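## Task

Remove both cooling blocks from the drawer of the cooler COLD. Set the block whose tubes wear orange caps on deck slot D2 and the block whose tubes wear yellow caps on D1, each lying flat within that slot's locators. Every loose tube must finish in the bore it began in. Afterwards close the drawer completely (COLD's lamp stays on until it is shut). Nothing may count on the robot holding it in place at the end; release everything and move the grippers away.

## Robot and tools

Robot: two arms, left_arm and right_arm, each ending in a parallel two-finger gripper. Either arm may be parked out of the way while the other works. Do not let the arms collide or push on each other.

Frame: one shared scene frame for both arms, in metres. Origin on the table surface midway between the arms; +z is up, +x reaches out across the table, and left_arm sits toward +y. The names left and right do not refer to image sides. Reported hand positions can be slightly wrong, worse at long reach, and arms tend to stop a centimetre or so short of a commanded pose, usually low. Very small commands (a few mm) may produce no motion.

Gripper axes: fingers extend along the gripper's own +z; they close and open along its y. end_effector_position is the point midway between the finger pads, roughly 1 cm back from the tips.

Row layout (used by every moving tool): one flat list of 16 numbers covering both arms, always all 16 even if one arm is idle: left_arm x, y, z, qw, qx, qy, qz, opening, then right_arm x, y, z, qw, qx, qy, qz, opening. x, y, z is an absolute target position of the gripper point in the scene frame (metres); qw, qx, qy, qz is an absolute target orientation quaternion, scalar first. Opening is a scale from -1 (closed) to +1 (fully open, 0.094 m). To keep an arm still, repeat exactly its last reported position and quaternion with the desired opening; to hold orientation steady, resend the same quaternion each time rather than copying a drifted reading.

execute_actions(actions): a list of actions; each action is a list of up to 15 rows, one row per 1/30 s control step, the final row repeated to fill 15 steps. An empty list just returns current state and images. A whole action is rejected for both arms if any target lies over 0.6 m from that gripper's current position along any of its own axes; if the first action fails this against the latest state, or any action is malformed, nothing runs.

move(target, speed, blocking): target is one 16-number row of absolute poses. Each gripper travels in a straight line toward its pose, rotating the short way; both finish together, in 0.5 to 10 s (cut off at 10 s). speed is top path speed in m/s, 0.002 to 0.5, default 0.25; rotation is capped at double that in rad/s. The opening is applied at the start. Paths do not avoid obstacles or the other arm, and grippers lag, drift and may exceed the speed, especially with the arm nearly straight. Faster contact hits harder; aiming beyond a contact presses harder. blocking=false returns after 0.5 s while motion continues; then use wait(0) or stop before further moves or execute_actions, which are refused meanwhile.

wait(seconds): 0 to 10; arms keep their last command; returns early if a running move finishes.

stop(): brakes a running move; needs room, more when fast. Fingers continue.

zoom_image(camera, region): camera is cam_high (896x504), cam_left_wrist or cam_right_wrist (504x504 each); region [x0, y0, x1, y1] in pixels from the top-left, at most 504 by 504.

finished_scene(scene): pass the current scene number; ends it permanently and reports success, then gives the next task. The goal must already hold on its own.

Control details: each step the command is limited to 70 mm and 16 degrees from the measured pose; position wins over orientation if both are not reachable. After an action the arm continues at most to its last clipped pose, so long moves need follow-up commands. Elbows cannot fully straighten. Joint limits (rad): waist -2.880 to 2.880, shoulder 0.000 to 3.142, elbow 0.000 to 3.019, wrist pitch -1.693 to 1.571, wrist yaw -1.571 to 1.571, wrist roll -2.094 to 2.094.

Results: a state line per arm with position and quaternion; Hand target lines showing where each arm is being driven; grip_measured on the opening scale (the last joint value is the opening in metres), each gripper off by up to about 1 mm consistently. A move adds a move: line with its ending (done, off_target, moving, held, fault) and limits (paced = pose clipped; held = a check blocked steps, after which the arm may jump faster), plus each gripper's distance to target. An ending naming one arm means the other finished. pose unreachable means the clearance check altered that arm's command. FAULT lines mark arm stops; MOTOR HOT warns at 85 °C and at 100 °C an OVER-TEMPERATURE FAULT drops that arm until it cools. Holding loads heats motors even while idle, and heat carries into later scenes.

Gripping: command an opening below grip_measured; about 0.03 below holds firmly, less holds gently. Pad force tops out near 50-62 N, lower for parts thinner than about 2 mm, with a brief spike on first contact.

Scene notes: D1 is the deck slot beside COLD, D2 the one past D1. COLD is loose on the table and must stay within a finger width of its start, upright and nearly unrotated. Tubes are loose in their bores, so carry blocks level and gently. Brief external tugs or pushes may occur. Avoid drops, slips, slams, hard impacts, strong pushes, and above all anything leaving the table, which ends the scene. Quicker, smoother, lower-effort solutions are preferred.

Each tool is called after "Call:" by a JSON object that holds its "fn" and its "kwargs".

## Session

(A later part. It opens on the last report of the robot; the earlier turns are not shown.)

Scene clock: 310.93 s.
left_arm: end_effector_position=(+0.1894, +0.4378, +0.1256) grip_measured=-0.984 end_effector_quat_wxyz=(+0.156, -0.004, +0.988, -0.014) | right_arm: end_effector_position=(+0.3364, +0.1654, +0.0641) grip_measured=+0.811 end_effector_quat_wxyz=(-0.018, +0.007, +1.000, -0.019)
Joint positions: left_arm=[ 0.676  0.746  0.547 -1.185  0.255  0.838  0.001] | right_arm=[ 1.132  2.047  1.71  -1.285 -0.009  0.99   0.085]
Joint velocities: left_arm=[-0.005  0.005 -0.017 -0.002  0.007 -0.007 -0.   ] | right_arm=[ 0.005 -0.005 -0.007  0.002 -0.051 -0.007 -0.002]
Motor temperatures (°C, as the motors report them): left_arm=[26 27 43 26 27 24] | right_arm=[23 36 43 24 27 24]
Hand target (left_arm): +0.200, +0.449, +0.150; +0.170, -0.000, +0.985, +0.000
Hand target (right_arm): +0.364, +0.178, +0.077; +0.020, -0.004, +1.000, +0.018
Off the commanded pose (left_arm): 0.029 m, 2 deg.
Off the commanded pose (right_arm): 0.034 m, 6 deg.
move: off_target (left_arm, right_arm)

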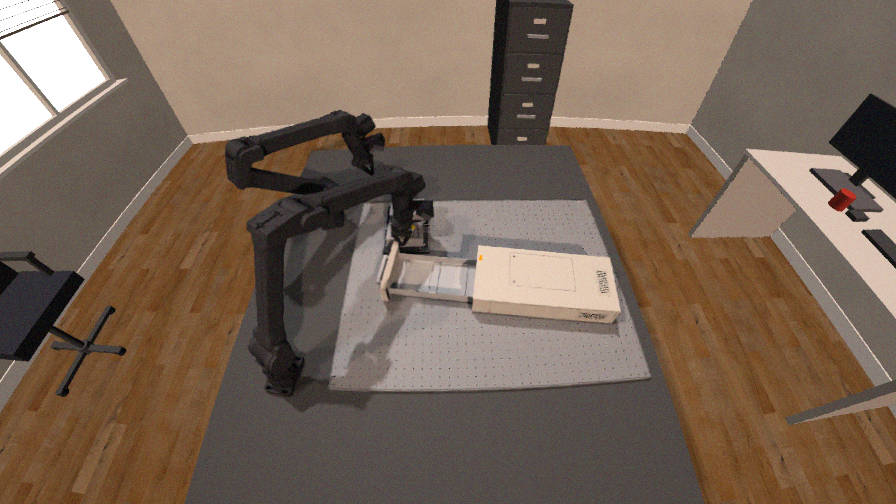

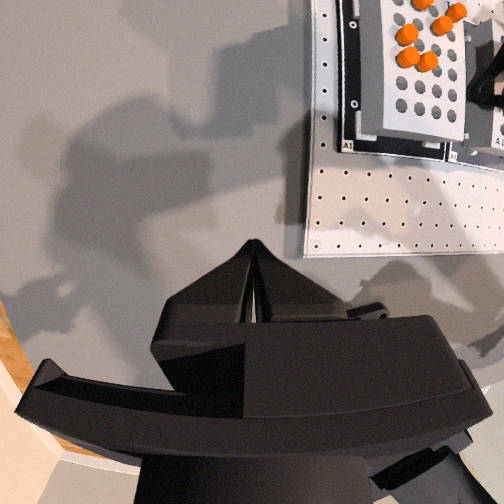

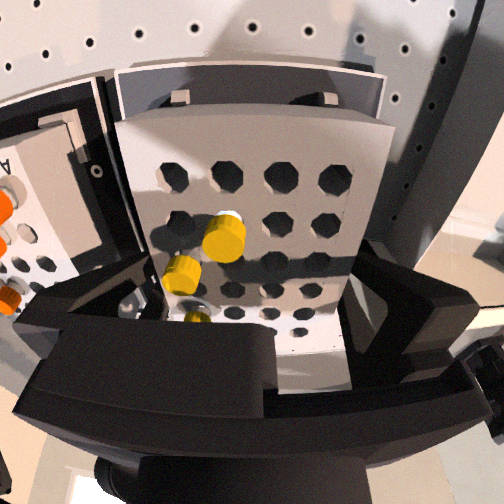

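Front is against the pegs; settle, release, inspect.

Call:
{"fn": "move", "kwargs": {"target": [0.2,0.45,0.15,0.17,0,0.985,0,-1,0.342,0.171,0.052,0.005,0,1,0.005,0.74], "speed": 0.02}}

Call:
{"fn": "move", "kwargs": {"target": [0.2,0.45,0.15,0.17,0,0.985,0,-1,0.338,0.168,0.058,0,0,1,0,1], "speed": 0.02}}

Call:
{"fn": "move", "kwargs": {"target": [0.2,0.45,0.15,0.17,0,0.985,0,-1,0.335,0.175,0.17,0,0,1,0,1], "speed": 0.08}}

Call:
{"fn": "move", "kwargs": {"target": [0.2,0.45,0.15,0.17,0,0.985,0,-1,0.24,0.15,0.17,0,0,1,0,-0.3]}}

Scene clock: 319.07 s.
left_arm: end_effector_position=(+0.1894, +0.4378, +0.1256) grip_measured=-0.984 end_effector_quat_wxyz=(+0.156, -0.004, +0.988, -0.014) | right_arm: end_effector_position=(+0.3354, +0.1653, +0.0613) grip_measured=+0.810 end_effector_quat_wxyz=(-0.009, +0.009, +1.000, -0.003)
Joint positions: left_arm=[ 0.676  0.746  0.547 -1.185  0.255  0.838  0.001] | right_arm=[ 1.133  2.025  1.666 -1.227 -0.011  0.995  0.085]
Joint velocities: left_arm=[-0.005 -0.005 -0.017  0.007 -0.037  0.037 -0.   ] | right_arm=[-0.015 -0.005 -0.007  0.007  0.007 -0.022 -0.002]
Motor temperatures (°C, as the motors report them): left_arm=[26 26 43 26 27 24] | right_arm=[23 36 41 24 27 24]
Hand target (left_arm): +0.200, +0.449, +0.150; +0.170, -0.000, +0.985, +0.000
Hand target (right_arm): +0.342, +0.171, +0.052; +0.005, +0.000, +1.000, +0.005
Off the commanded pose (left_arm): 0.029 m, 2 deg.
Off the commanded pose (right_arm): 0.013 m, 2 deg.
move: off_target (left_arm, right_arm)

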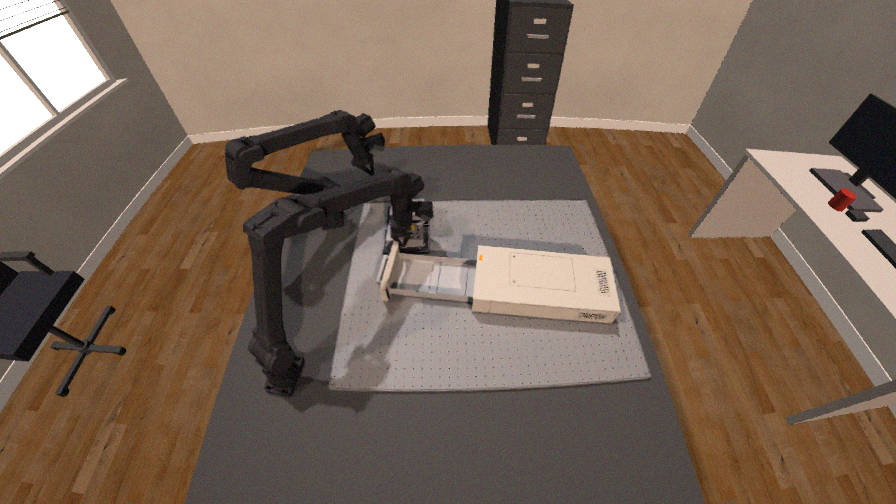

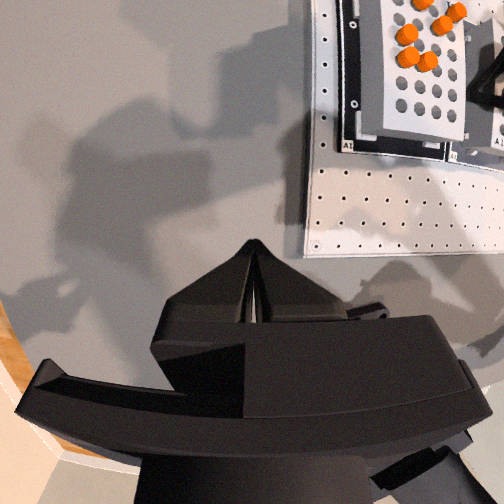

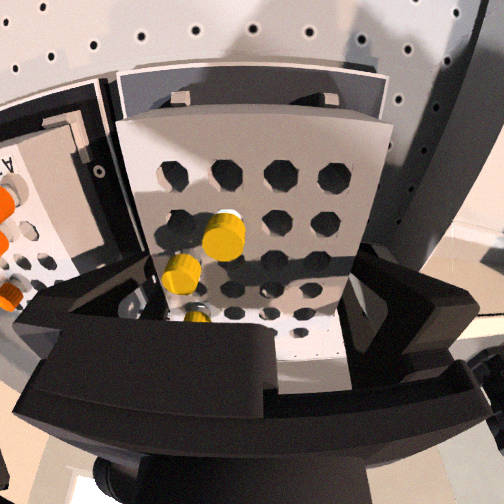

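Scene clock: 320.77 s.
left_arm: end_effector_position=(+0.1894, +0.4378, +0.1256) grip_measured=-0.984 end_effector_quat_wxyz=(+0.156, -0.004, +0.988, -0.014) | right_arm: end_effector_position=(+0.3372, +0.1655, +0.0612) grip_measured=+1.000 end_effector_quat_wxyz=(-0.004, +0.007, +1.000, -0.003)
Joint positions: left_arm=[ 0.676  0.746  0.547 -1.185  0.255  0.838  0.001] | right_arm=[ 1.133  2.024  1.665 -1.221 -0.003  0.99   0.094]
Joint velocities: left_arm=[-0.015  0.005  0.007 -0.002 -0.081 -0.007 -0.001] | right_arm=[-0.015 -0.005  0.012  0.007  0.051  0.066  0.   ]
Motor temperatures (°C, as the motors report them): left_arm=[26 26 43 26 27 24] | right_arm=[23 36 40 24 27 24]
Hand target (left_arm): +0.200, +0.449, +0.150; +0.170, -0.000, +0.985, +0.000
Hand target (right_arm): +0.338, +0.168, +0.058; -0.000, -0.000, +1.000, -0.000
Off the commanded pose (left_arm): 0.029 m, 2 deg.
Off the commanded pose (right_arm): 0.004 m, 1 deg.
move: off_target (left_arm)

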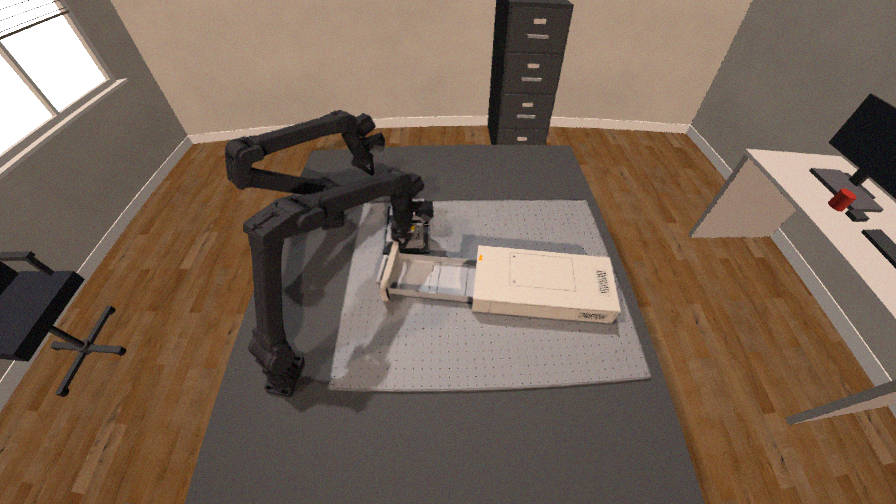

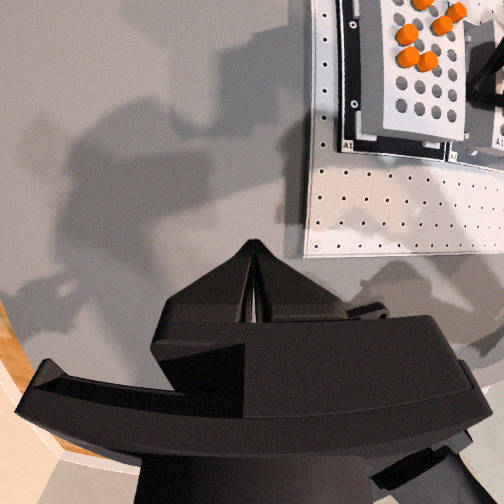

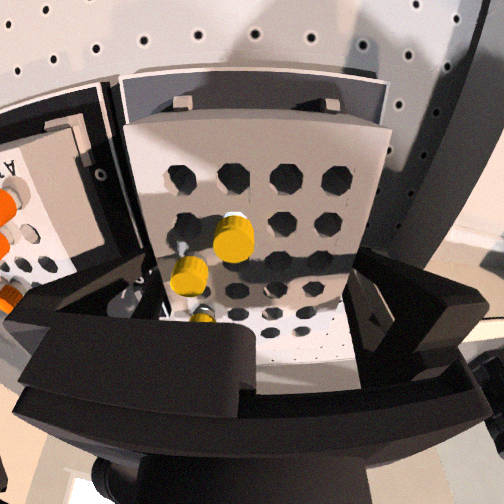

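Scene clock: 322.50 s.
left_arm: end_effector_position=(+0.1894, +0.4378, +0.1256) grip_measured=-0.984 end_effector_quat_wxyz=(+0.156, -0.004, +0.988, -0.014) | right_arm: end_effector_position=(+0.3310, +0.1624, +0.1470) grip_measured=+1.000 end_effector_quat_wxyz=(-0.013, +0.004, +1.000, -0.017)
Joint positions: left_arm=[ 0.676  0.746  0.547 -1.185  0.255  0.838  0.001] | right_arm=[ 1.138  1.969  1.81  -1.453 -0.003  0.99   0.094]
Joint velocities: left_arm=[-0.015  0.005  0.012 -0.007 -0.037 -0.007 -0.   ] | right_arm=[-0.005 -0.005  0.007 -0.012  0.007  0.007  0.   ]
Motor temperatures (°C, as the motors report them): left_arm=[26 26 43 26 27 24] | right_arm=[23 36 40 24 27 24]
Hand target (left_arm): +0.200, +0.449, +0.150; +0.170, -0.000, +0.985, +0.000
Hand target (right_arm): +0.333, +0.172, +0.170; +0.000, -0.000, +1.000, +0.000
Off the commanded pose (left_arm): 0.029 m, 2 deg.
Off the commanded pose (right_arm): 0.027 m, 2 deg.
move: off_target (left_arm, right_arm)

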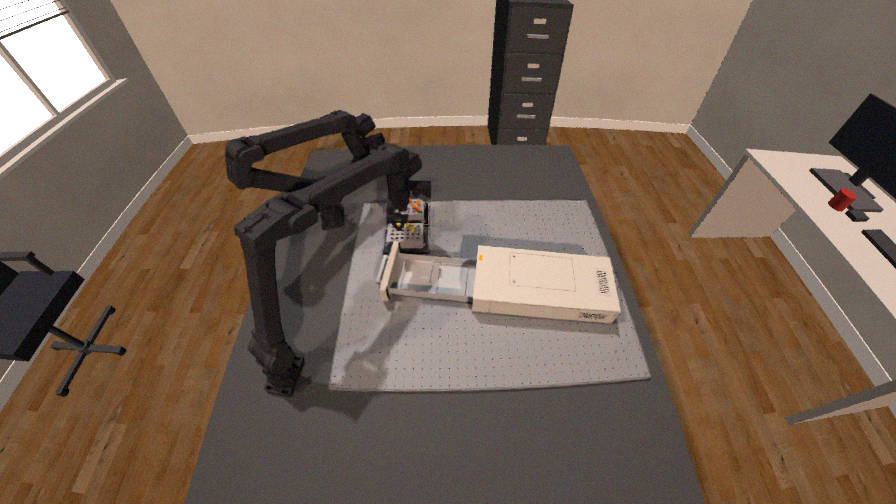

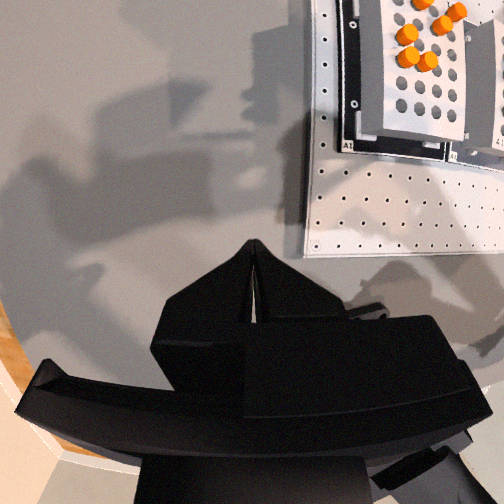

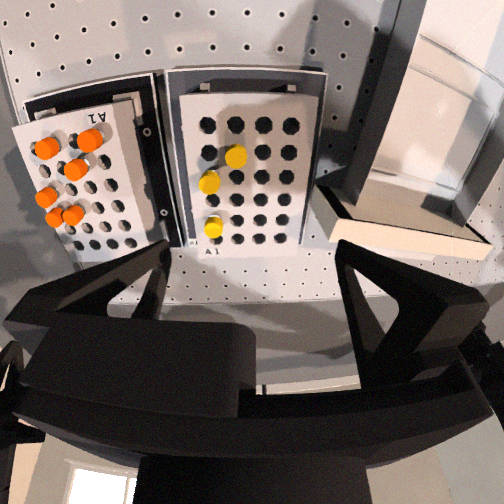

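Scene clock: 323.43 s.
left_arm: end_effector_position=(+0.1894, +0.4378, +0.1256) grip_measured=-0.984 end_effector_quat_wxyz=(+0.156, -0.004, +0.988, -0.014) | right_arm: end_effector_position=(+0.2325, +0.1502, +0.1685) grip_measured=-0.299 end_effector_quat_wxyz=(-0.006, -0.012, +1.000, -0.007)
Joint positions: left_arm=[ 0.676  0.746  0.547 -1.185  0.255  0.838  0.001] | right_arm=[ 1.278  1.783  1.593 -1.398 -0.005  1.099  0.033]
Joint velocities: left_arm=[-0.005 -0.015 -0.017 -0.002  0.037 -0.022  0.001] | right_arm=[-0.005 -0.005  0.017 -0.002 -0.007  0.051 -0.   ]
Motor temperatures (°C, as the motors report them): left_arm=[26 26 43 26 27 24] | right_arm=[23 36 40 24 27 24]
Hand target (left_arm): +0.200, +0.449, +0.150; +0.170, -0.000, +0.985, +0.000
Hand target (right_arm): +0.240, +0.151, +0.169; -0.001, -0.000, +1.000, +0.000
Off the commanded pose (left_arm): 0.029 m, 2 deg.
Off the commanded pose (right_arm): 0.008 m, 2 deg.
move: off_target (left_arm)

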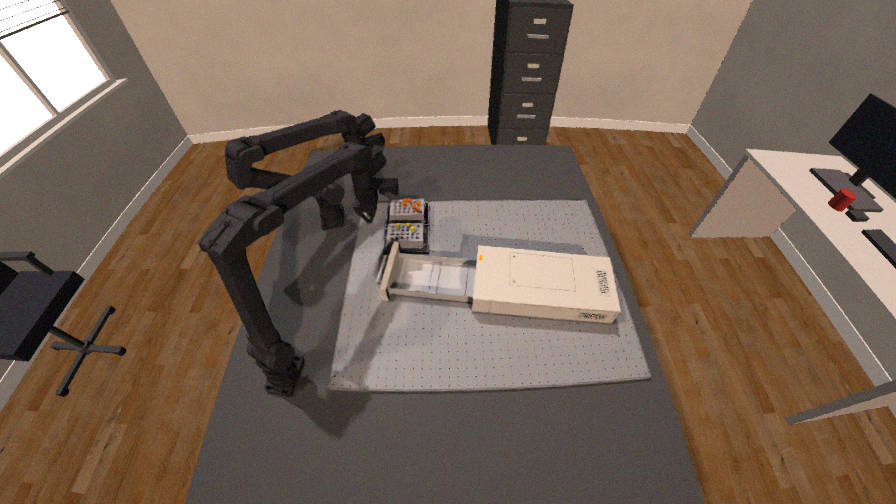

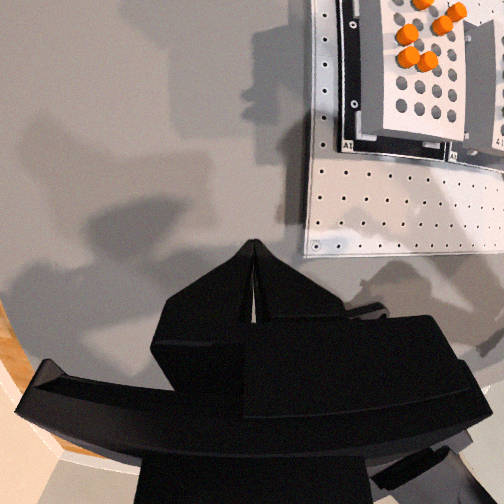

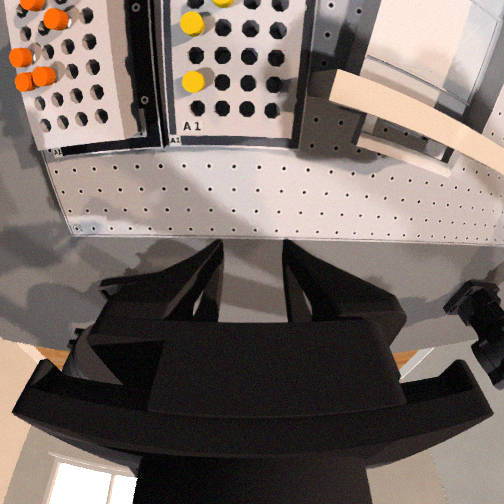

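Call:
{"fn": "move", "kwargs": {"target": [0.2,0.45,0.15,0.17,0,0.985,0,-1,0.4,-0.01,0.15,0,-0.707,0.707,0,-1]}}

Call:
{"fn": "move", "kwargs": {"target": [0.2,0.45,0.15,0.17,0,0.985,0,-1,0.4,-0.02,0.045,0,-0.707,0.707,0,-1], "speed": 0.1}}

Call:
{"fn": "move", "kwargs": {"target": [0.2,0.45,0.15,0.17,0,0.985,0,-1,0.41,-0.14,0.06,0,-0.707,0.707,0,-1], "speed": 0.04}}

Scene clock: 337.13 s.
left_arm: end_effector_position=(+0.1894, +0.4378, +0.1256) grip_measured=-0.984 end_effector_quat_wxyz=(+0.156, -0.004, +0.988, -0.014) | right_arm: end_effector_position=(+0.3953, -0.0115, +0.1409) grip_measured=-0.989 end_effector_quat_wxyz=(+0.015, +0.705, -0.709, +0.003)
Joint positions: left_arm=[ 0.676  0.746  0.547 -1.185  0.255  0.838  0.001] | right_arm=[ 0.845  1.738  1.456 -1.318  0.009 -0.874  0.   ]
Joint velocities: left_arm=[-0.015 -0.005 -0.007  0.012 -0.007 -0.022 -0.   ] | right_arm=[-0.005 -0.005 -0.002  0.017  0.037 -0.051 -0.   ]
Motor temperatures (°C, as the motors report them): left_arm=[26 26 44 26 27 24] | right_arm=[23 36 38 24 27 24]
Hand target (left_arm): +0.200, +0.449, +0.150; +0.170, -0.000, +0.985, +0.000
Hand target (right_arm): +0.399, -0.012, +0.150; -0.001, +0.707, -0.707, +0.004
Off the commanded pose (left_arm): 0.029 m, 2 deg.
Off the commanded pose (right_arm): 0.010 m, 2 deg.
move: off_target (left_arm)

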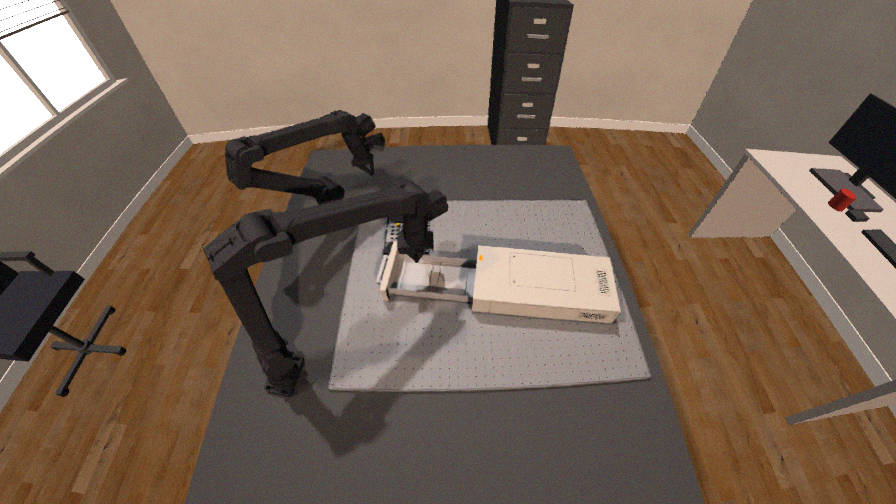

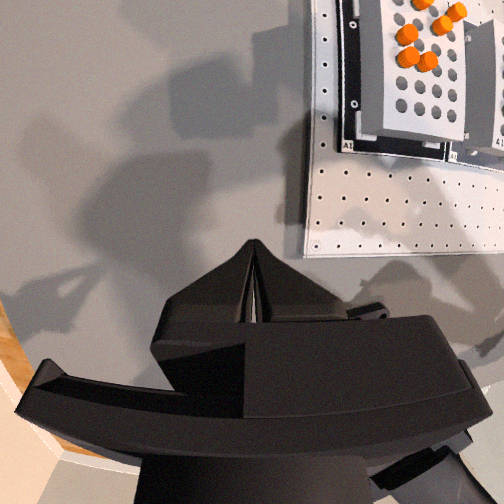

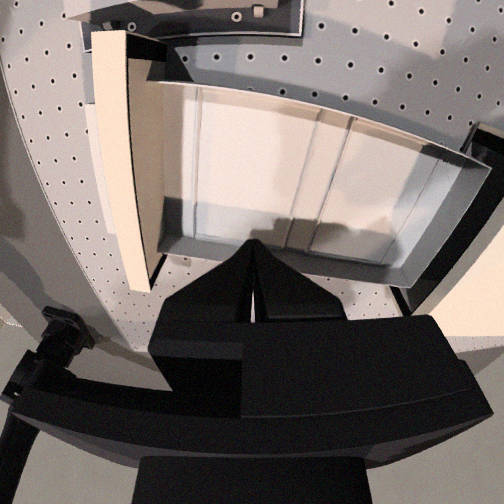

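Scene clock: 338.50 s.
left_arm: end_effector_position=(+0.1894, +0.4378, +0.1256) grip_measured=-0.984 end_effector_quat_wxyz=(+0.156, -0.004, +0.988, -0.014) | right_arm: end_effector_position=(+0.3965, -0.0161, +0.0513) grip_measured=-0.989 end_effector_quat_wxyz=(+0.001, +0.707, -0.707, +0.001)
Joint positions: left_arm=[ 0.676  0.746  0.547 -1.185  0.255  0.838  0.001] | right_arm=[ 0.834  1.806  1.298 -1.064  0.003 -0.892  0.   ]
Joint velocities: left_arm=[-0.005  0.005 -0.012  0.007  0.022  0.007  0.   ] | right_arm=[ 0.005 -0.005  0.012  0.002 -0.051  0.022 -0.   ]
Motor temperatures (°C, as the motors report them): left_arm=[26 26 44 26 27 24] | right_arm=[23 35 38 24 27 24]
Hand target (left_arm): +0.200, +0.449, +0.150; +0.170, -0.000, +0.985, +0.000
Hand target (right_arm): +0.402, -0.019, +0.045; +0.000, +0.707, -0.707, -0.000
Off the commanded pose (left_arm): 0.029 m, 2 deg.
Off the commanded pose (right_arm): 0.008 m, 0 deg.
move: off_target (left_arm)

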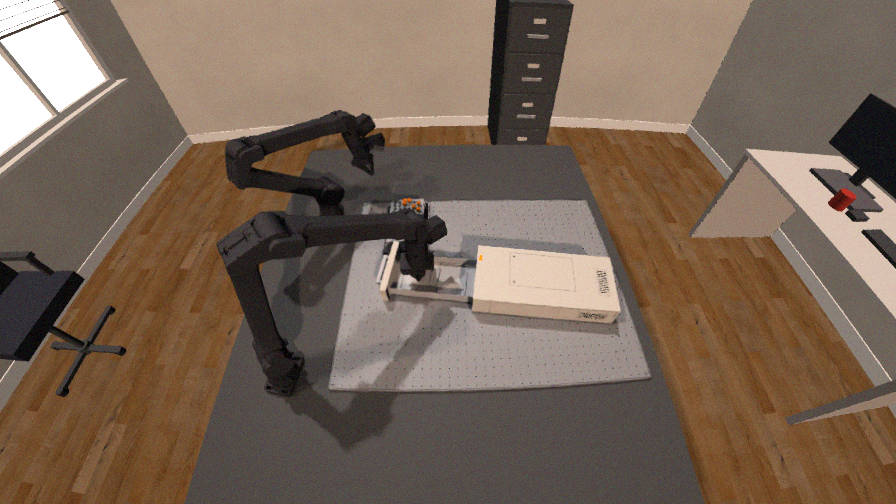

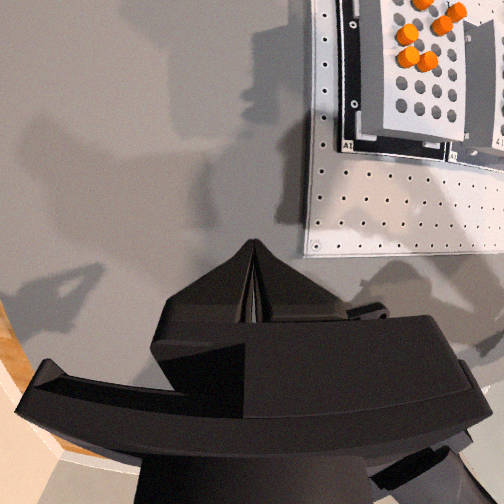

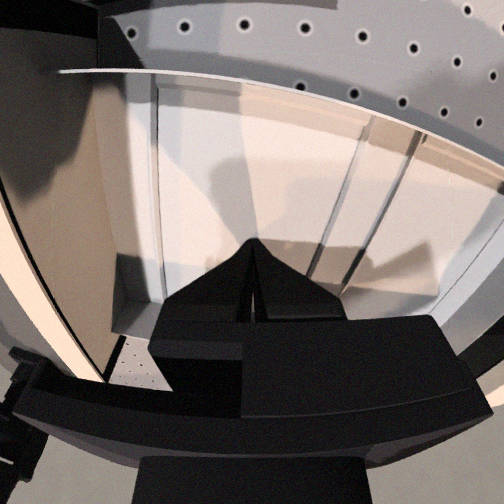

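Scene clock: 341.93 s.
left_arm: end_effector_position=(+0.1894, +0.4378, +0.1256) grip_measured=-0.984 end_effector_quat_wxyz=(+0.156, -0.004, +0.988, -0.014) | right_arm: end_effector_position=(+0.4030, -0.0944, +0.0620) grip_measured=-0.990 end_effector_quat_wxyz=(-0.023, +0.726, -0.687, -0.013)
Joint positions: left_arm=[ 0.676  0.746  0.547 -1.185  0.255  0.838  0.001] | right_arm=[ 0.681  1.681  1.155 -1.008 -0.037 -1.101  0.   ]
Joint velocities: left_arm=[-0.005 -0.005  0.017  0.002 -0.022  0.066  0.   ] | right_arm=[-0.015  0.005 -0.007  0.007 -0.081 -0.037 -0.001]
Motor temperatures (°C, as the motors report them): left_arm=[26 26 43 26 27 24] | right_arm=[23 35 37 24 27 24]
Hand target (left_arm): +0.200, +0.449, +0.150; +0.170, -0.000, +0.985, +0.000
Hand target (right_arm): +0.407, -0.138, +0.059; +0.000, +0.707, -0.707, +0.001
Off the commanded pose (left_arm): 0.029 m, 2 deg.
Off the commanded pose (right_arm): 0.046 m, 4 deg.
move: off_target (left_arm, right_arm)

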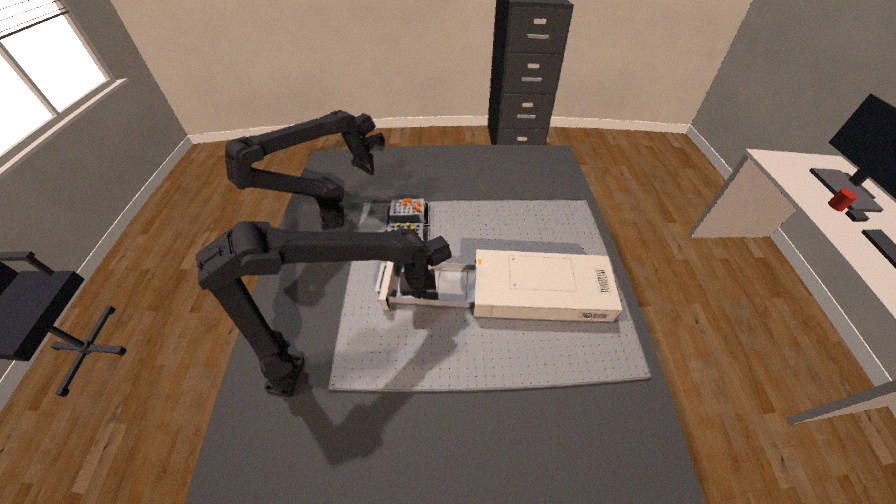

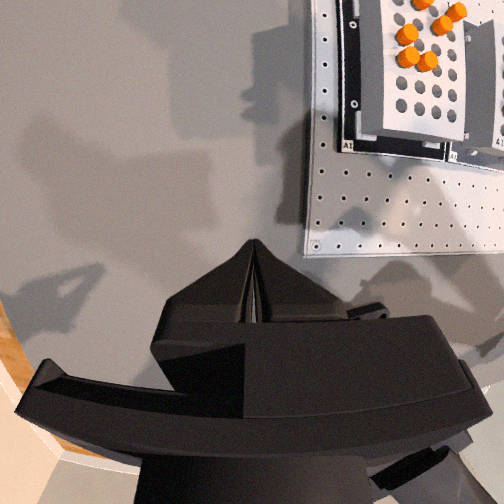

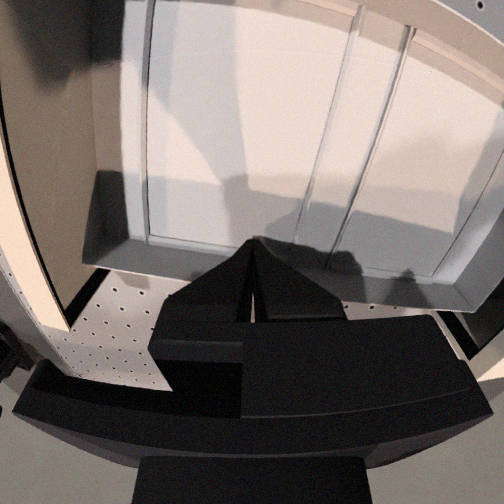

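Call:
{"fn": "move", "kwargs": {"target": [0.2,0.45,0.15,0.17,0,0.985,0,-1,0.41,-0.205,0.05,0,-0.72,0.694,0,-1], "speed": 0.04}}

Call:
{"fn": "zoom_image", "kwargs": {"camera": "cam_high", "region": [360,230,640,360]}}

Scene clock: 352.60 s.
left_arm: end_effector_position=(+0.1894, +0.4378, +0.1256) grip_measured=-0.984 end_effector_quat_wxyz=(+0.156, -0.004, +0.988, -0.014) | right_arm: end_effector_position=(+0.4084, -0.1546, +0.0611) grip_measured=-0.990 end_effector_quat_wxyz=(-0.032, +0.742, -0.670, -0.011)
Joint positions: left_arm=[ 0.676  0.746  0.547 -1.185  0.255  0.838  0.001] | right_arm=[ 0.554  1.622  1.075 -0.975 -0.048 -1.273  0.   ]
Joint velocities: left_arm=[-0.005 -0.015  0.002 -0.002  0.022 -0.007  0.001] | right_arm=[-0.015 -0.005  0.012 -0.002 -0.007 -0.022  0.   ]
Motor temperatures (°C, as the motors report them): left_arm=[26 26 44 26 27 24] | right_arm=[24 35 35 24 29 24]
Hand target (left_arm): +0.200, +0.449, +0.150; +0.170, -0.000, +0.985, +0.000
Hand target (right_arm): +0.407, -0.202, +0.050; +0.001, +0.720, -0.694, +0.000
Off the commanded pose (left_arm): 0.029 m, 2 deg.
Off the commanded pose (right_arm): 0.052 m, 5 deg.
move: off_target (left_arm, right_arm)

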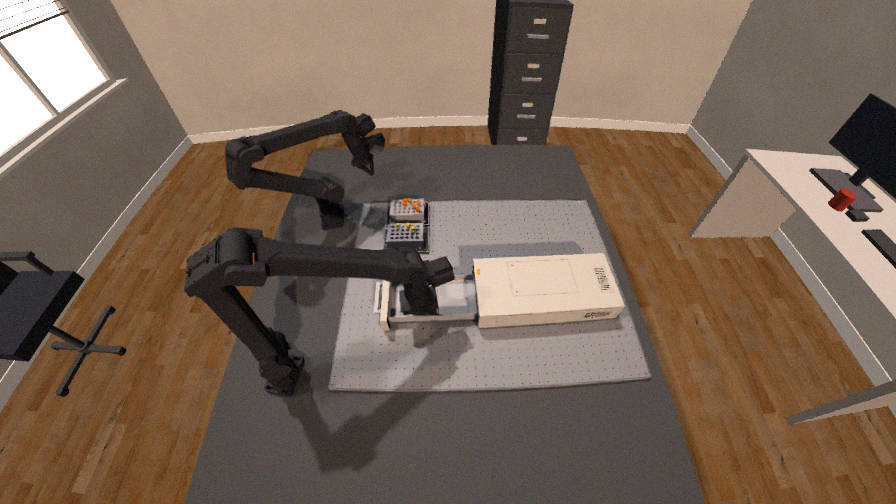

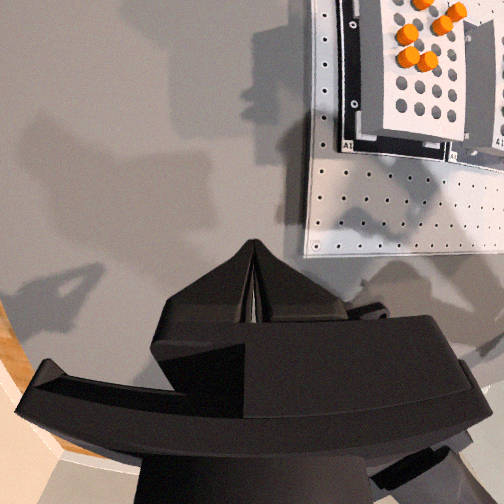

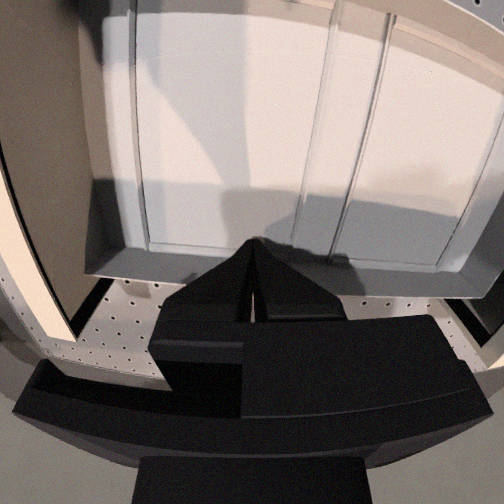

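Region (360, 230, 640, 360) of cam_high's 896x504 image, scaled by 1.800, with more detail than that image has; it fills the top 234 rows of this view, and the rest is white.

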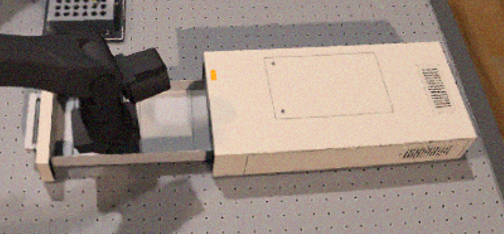

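Call:
{"fn": "move", "kwargs": {"target": [0.2,0.45,0.15,0.17,0,0.985,0,-1,0.41,-0.219,0.05,0,-0.72,0.694,0,-1], "speed": 0.04}}

Call:
{"fn": "zoom_image", "kwargs": {"camera": "cam_high", "region": [360,230,640,360]}}

Call:
{"fn": "move", "kwargs": {"target": [0.2,0.45,0.15,0.17,0,0.985,0,-1,0.4,-0.12,0.16,0,-0.707,0.707,0,-1], "speed": 0.12}}

Call:
{"fn": "move", "kwargs": {"target": [0.2,0.45,0.15,0.17,0,0.985,0,-1,0.23,-0.115,0.15,0.17,0,0.985,0,-0.2]}}

Call:
{"fn": "move", "kwargs": {"target": [0.2,0.45,0.15,0.17,0,0.985,0,-1,0.23,-0.115,0.04,0.17,0,0.985,0,-0.2], "speed": 0.12}}

Scene clock: 429.30 s.
left_arm: end_effector_position=(+0.1894, +0.4378, +0.1256) grip_measured=-0.984 end_effector_quat_wxyz=(+0.156, -0.004, +0.988, -0.014) | right_arm: end_effector_position=(+0.4099, -0.1697, +0.0611) grip_measured=-0.990 end_effector_quat_wxyz=(-0.032, +0.742, -0.670, -0.011)
Joint positions: left_arm=[ 0.676  0.746  0.547 -1.185  0.255  0.838  0.001] | right_arm=[ 0.521  1.613  1.063 -0.974 -0.049 -1.306  0.   ]
Joint velocities: left_arm=[-0.005 -0.005  0.007 -0.012 -0.007 -0.051 -0.   ] | right_arm=[-0.024 -0.015 -0.012 -0.002 -0.051 -0.022  0.   ]
Motor temperatures (°C, as the motors report them): left_arm=[26 26 48 26 27 24] | right_arm=[24 33 33 23 38 24]
Hand target (left_arm): +0.200, +0.449, +0.150; +0.170, -0.000, +0.985, +0.000
Hand target (right_arm): +0.407, -0.216, +0.050; +0.001, +0.720, -0.694, -0.000
Off the commanded pose (left_arm): 0.029 m, 2 deg.
Off the commanded pose (right_arm): 0.050 m, 5 deg.
move: off_target (left_arm, right_arm)

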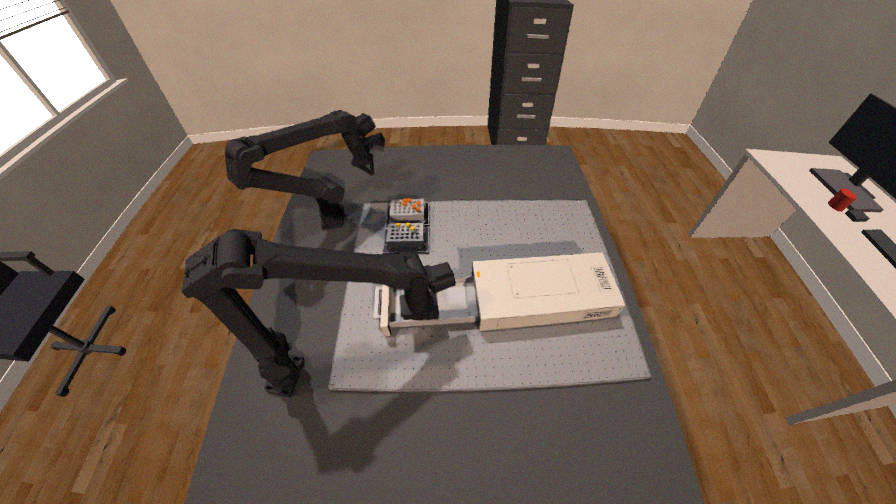

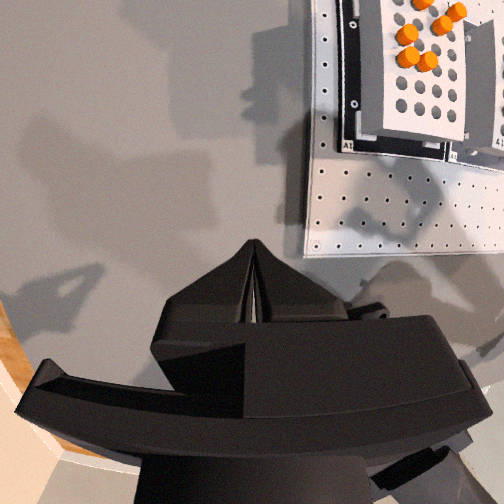

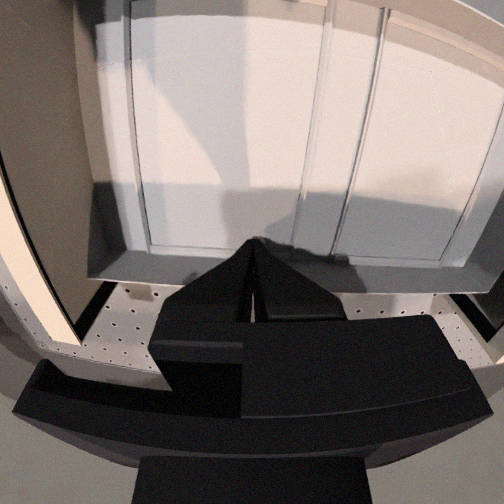

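Region (360, 230, 640, 360) of cam_high's 896x504 image, scaled by 1.800, with more detail than that image has; it fills the top 234 rows of this view, and the rest is white.

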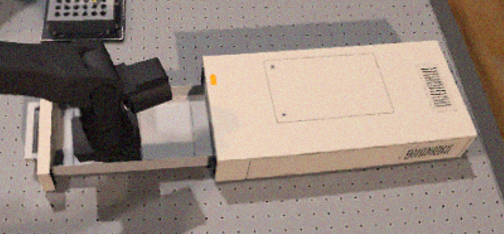

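Scene clock: 430.67 s.
left_arm: end_effector_position=(+0.1894, +0.4378, +0.1256) grip_measured=-0.984 end_effector_quat_wxyz=(+0.156, -0.004, +0.988, -0.014) | right_arm: end_effector_position=(+0.3880, -0.1294, +0.1377) grip_measured=-0.990 end_effector_quat_wxyz=(+0.021, +0.709, -0.705, -0.009)
Joint positions: left_arm=[ 0.676  0.746  0.547 -1.185  0.255  0.838  0.001] | right_arm=[ 0.642  1.573  1.238 -1.282 -0.005 -1.089  0.   ]
Joint velocities: left_arm=[-0.005 -0.015 -0.022  0.002  0.022  0.007 -0.   ] | right_arm=[ 0.005 -0.005  0.017 -0.002 -0.051  0.095 -0.001]
Motor temperatures (°C, as the motors report them): left_arm=[26 26 48 26 27 24] | right_arm=[24 33 33 23 38 24]
Hand target (left_arm): +0.200, +0.449, +0.150; +0.170, -0.000, +0.985, +0.000
Hand target (right_arm): +0.397, -0.121, +0.161; -0.001, +0.707, -0.707, -0.001
Off the commanded pose (left_arm): 0.029 m, 2 deg.
Off the commanded pose (right_arm): 0.027 m, 3 deg.
move: off_target (left_arm, right_arm)

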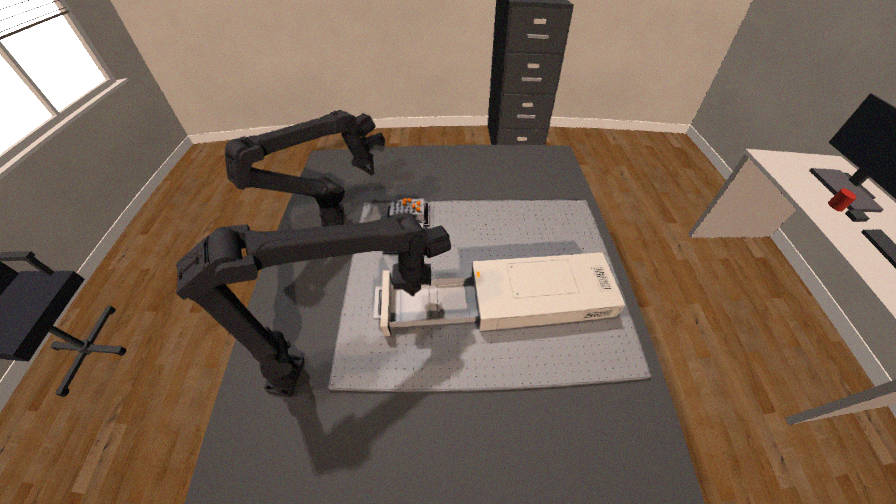

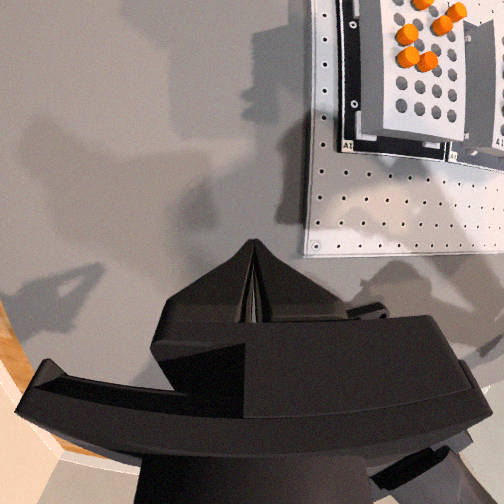

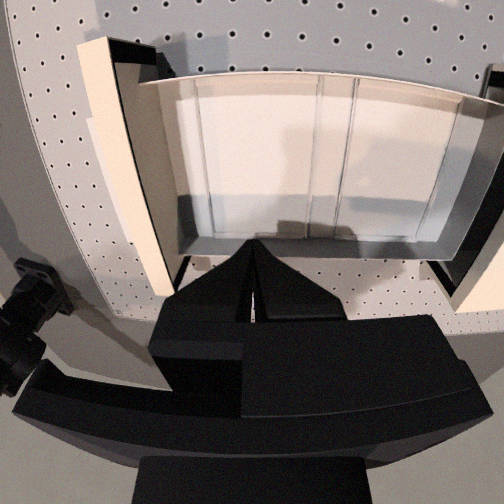

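Scene clock: 434.53 s.
left_arm: end_effector_position=(+0.1894, +0.4378, +0.1256) grip_measured=-0.984 end_effector_quat_wxyz=(+0.156, -0.004, +0.988, -0.014) | right_arm: end_effector_position=(+0.2327, -0.1122, +0.1459) grip_measured=-0.201 end_effector_quat_wxyz=(+0.165, -0.002, +0.986, +0.003)
Joint positions: left_arm=[ 0.676  0.746  0.547 -1.185  0.255  0.838  0.001] | right_arm=[ 1.053  1.083  0.774 -1.044  0.253  0.866  0.038]
Joint velocities: left_arm=[ 0.005 -0.005 -0.012 -0.007  0.081 -0.051  0.001] | right_arm=[ 0.005 -0.005  0.002 -0.002 -0.007 -0.007 -0.001]
Motor temperatures (°C, as the motors report them): left_arm=[26 26 47 26 27 24] | right_arm=[24 33 34 24 36 24]
Hand target (left_arm): +0.200, +0.449, +0.150; +0.170, -0.000, +0.985, +0.000
Hand target (right_arm): +0.229, -0.113, +0.149; +0.167, -0.000, +0.986, +0.005
Off the commanded pose (left_arm): 0.029 m, 2 deg.
Off the commanded pose (right_arm): 0.006 m, 1 deg.
move: off_target (left_arm)

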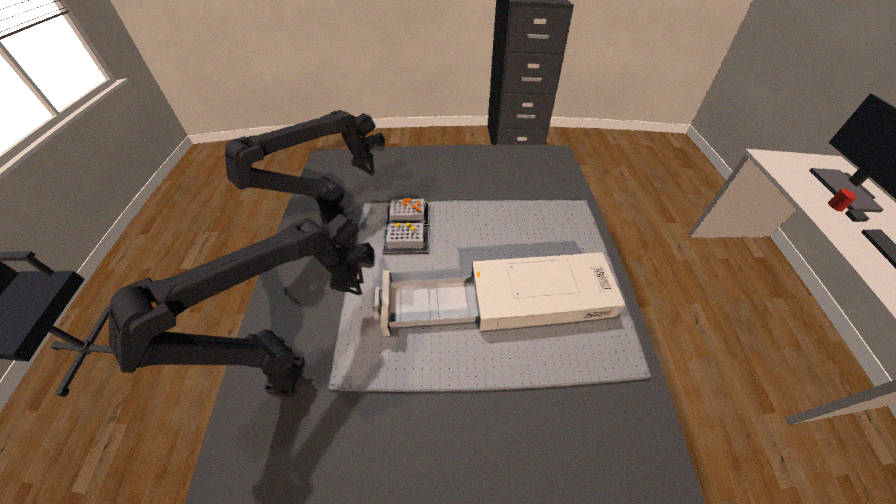

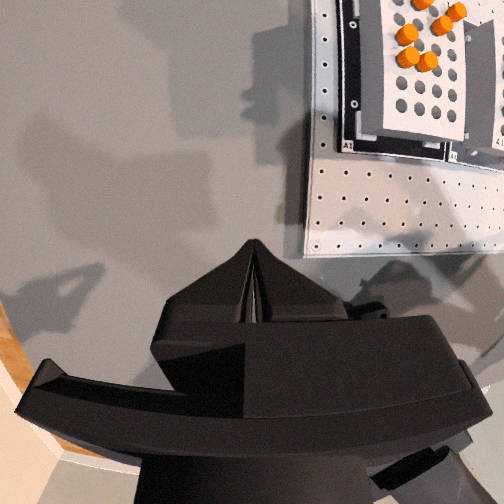

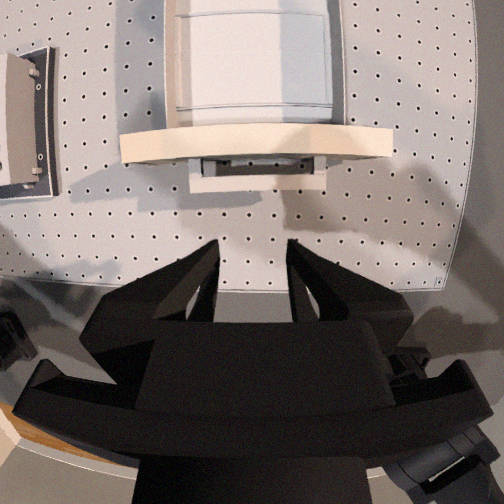

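Scene clock: 435.77 s.
left_arm: end_effector_position=(+0.1894, +0.4378, +0.1256) grip_measured=-0.984 end_effector_quat_wxyz=(+0.156, -0.004, +0.988, -0.014) | right_arm: end_effector_position=(+0.2311, -0.1172, +0.0398) grip_measured=-0.201 end_effector_quat_wxyz=(+0.165, -0.002, +0.986, -0.005)
Joint positions: left_arm=[ 0.676  0.746  0.547 -1.185  0.255  0.838  0.001] | right_arm=[ 1.053  1.249  0.581 -0.698  0.264  0.867  0.038]
Joint velocities: left_arm=[-0.024 -0.015  0.002 -0.002  0.022  0.022 -0.   ] | right_arm=[-0.005  0.005  0.012 -0.007  0.051  0.007 -0.001]
Motor temperatures (°C, as the motors report them): left_arm=[26 26 47 26 27 24] | right_arm=[24 33 34 24 36 24]
Hand target (left_arm): +0.200, +0.449, +0.150; +0.170, -0.000, +0.985, +0.000
Hand target (right_arm): +0.232, -0.112, +0.039; +0.170, -0.000, +0.985, +0.000
Off the commanded pose (left_arm): 0.029 m, 2 deg.
Off the commanded pose (right_arm): 0.002 m, 1 deg.
move: off_target (left_arm)

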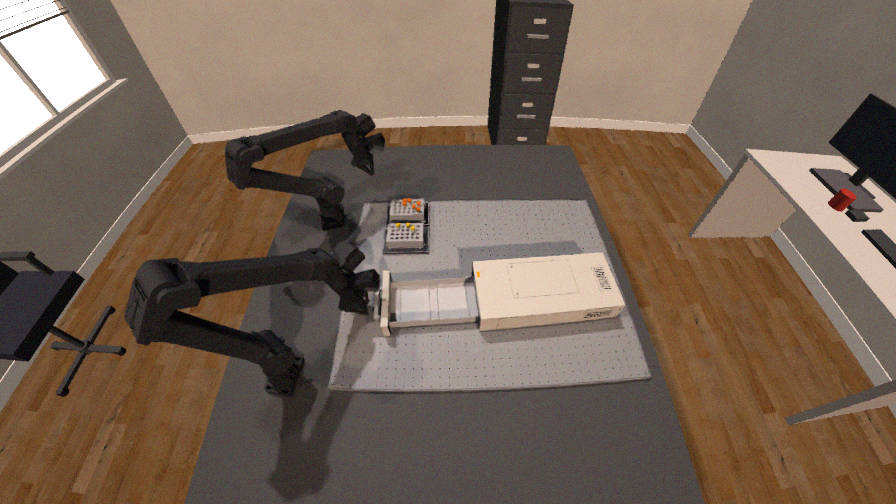

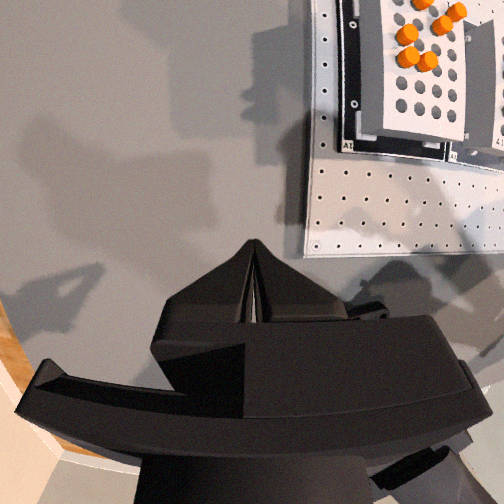

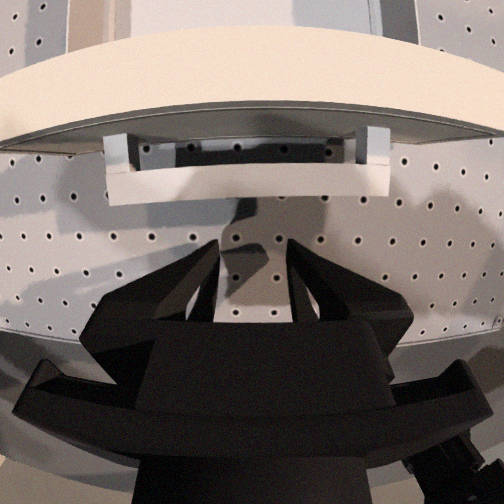

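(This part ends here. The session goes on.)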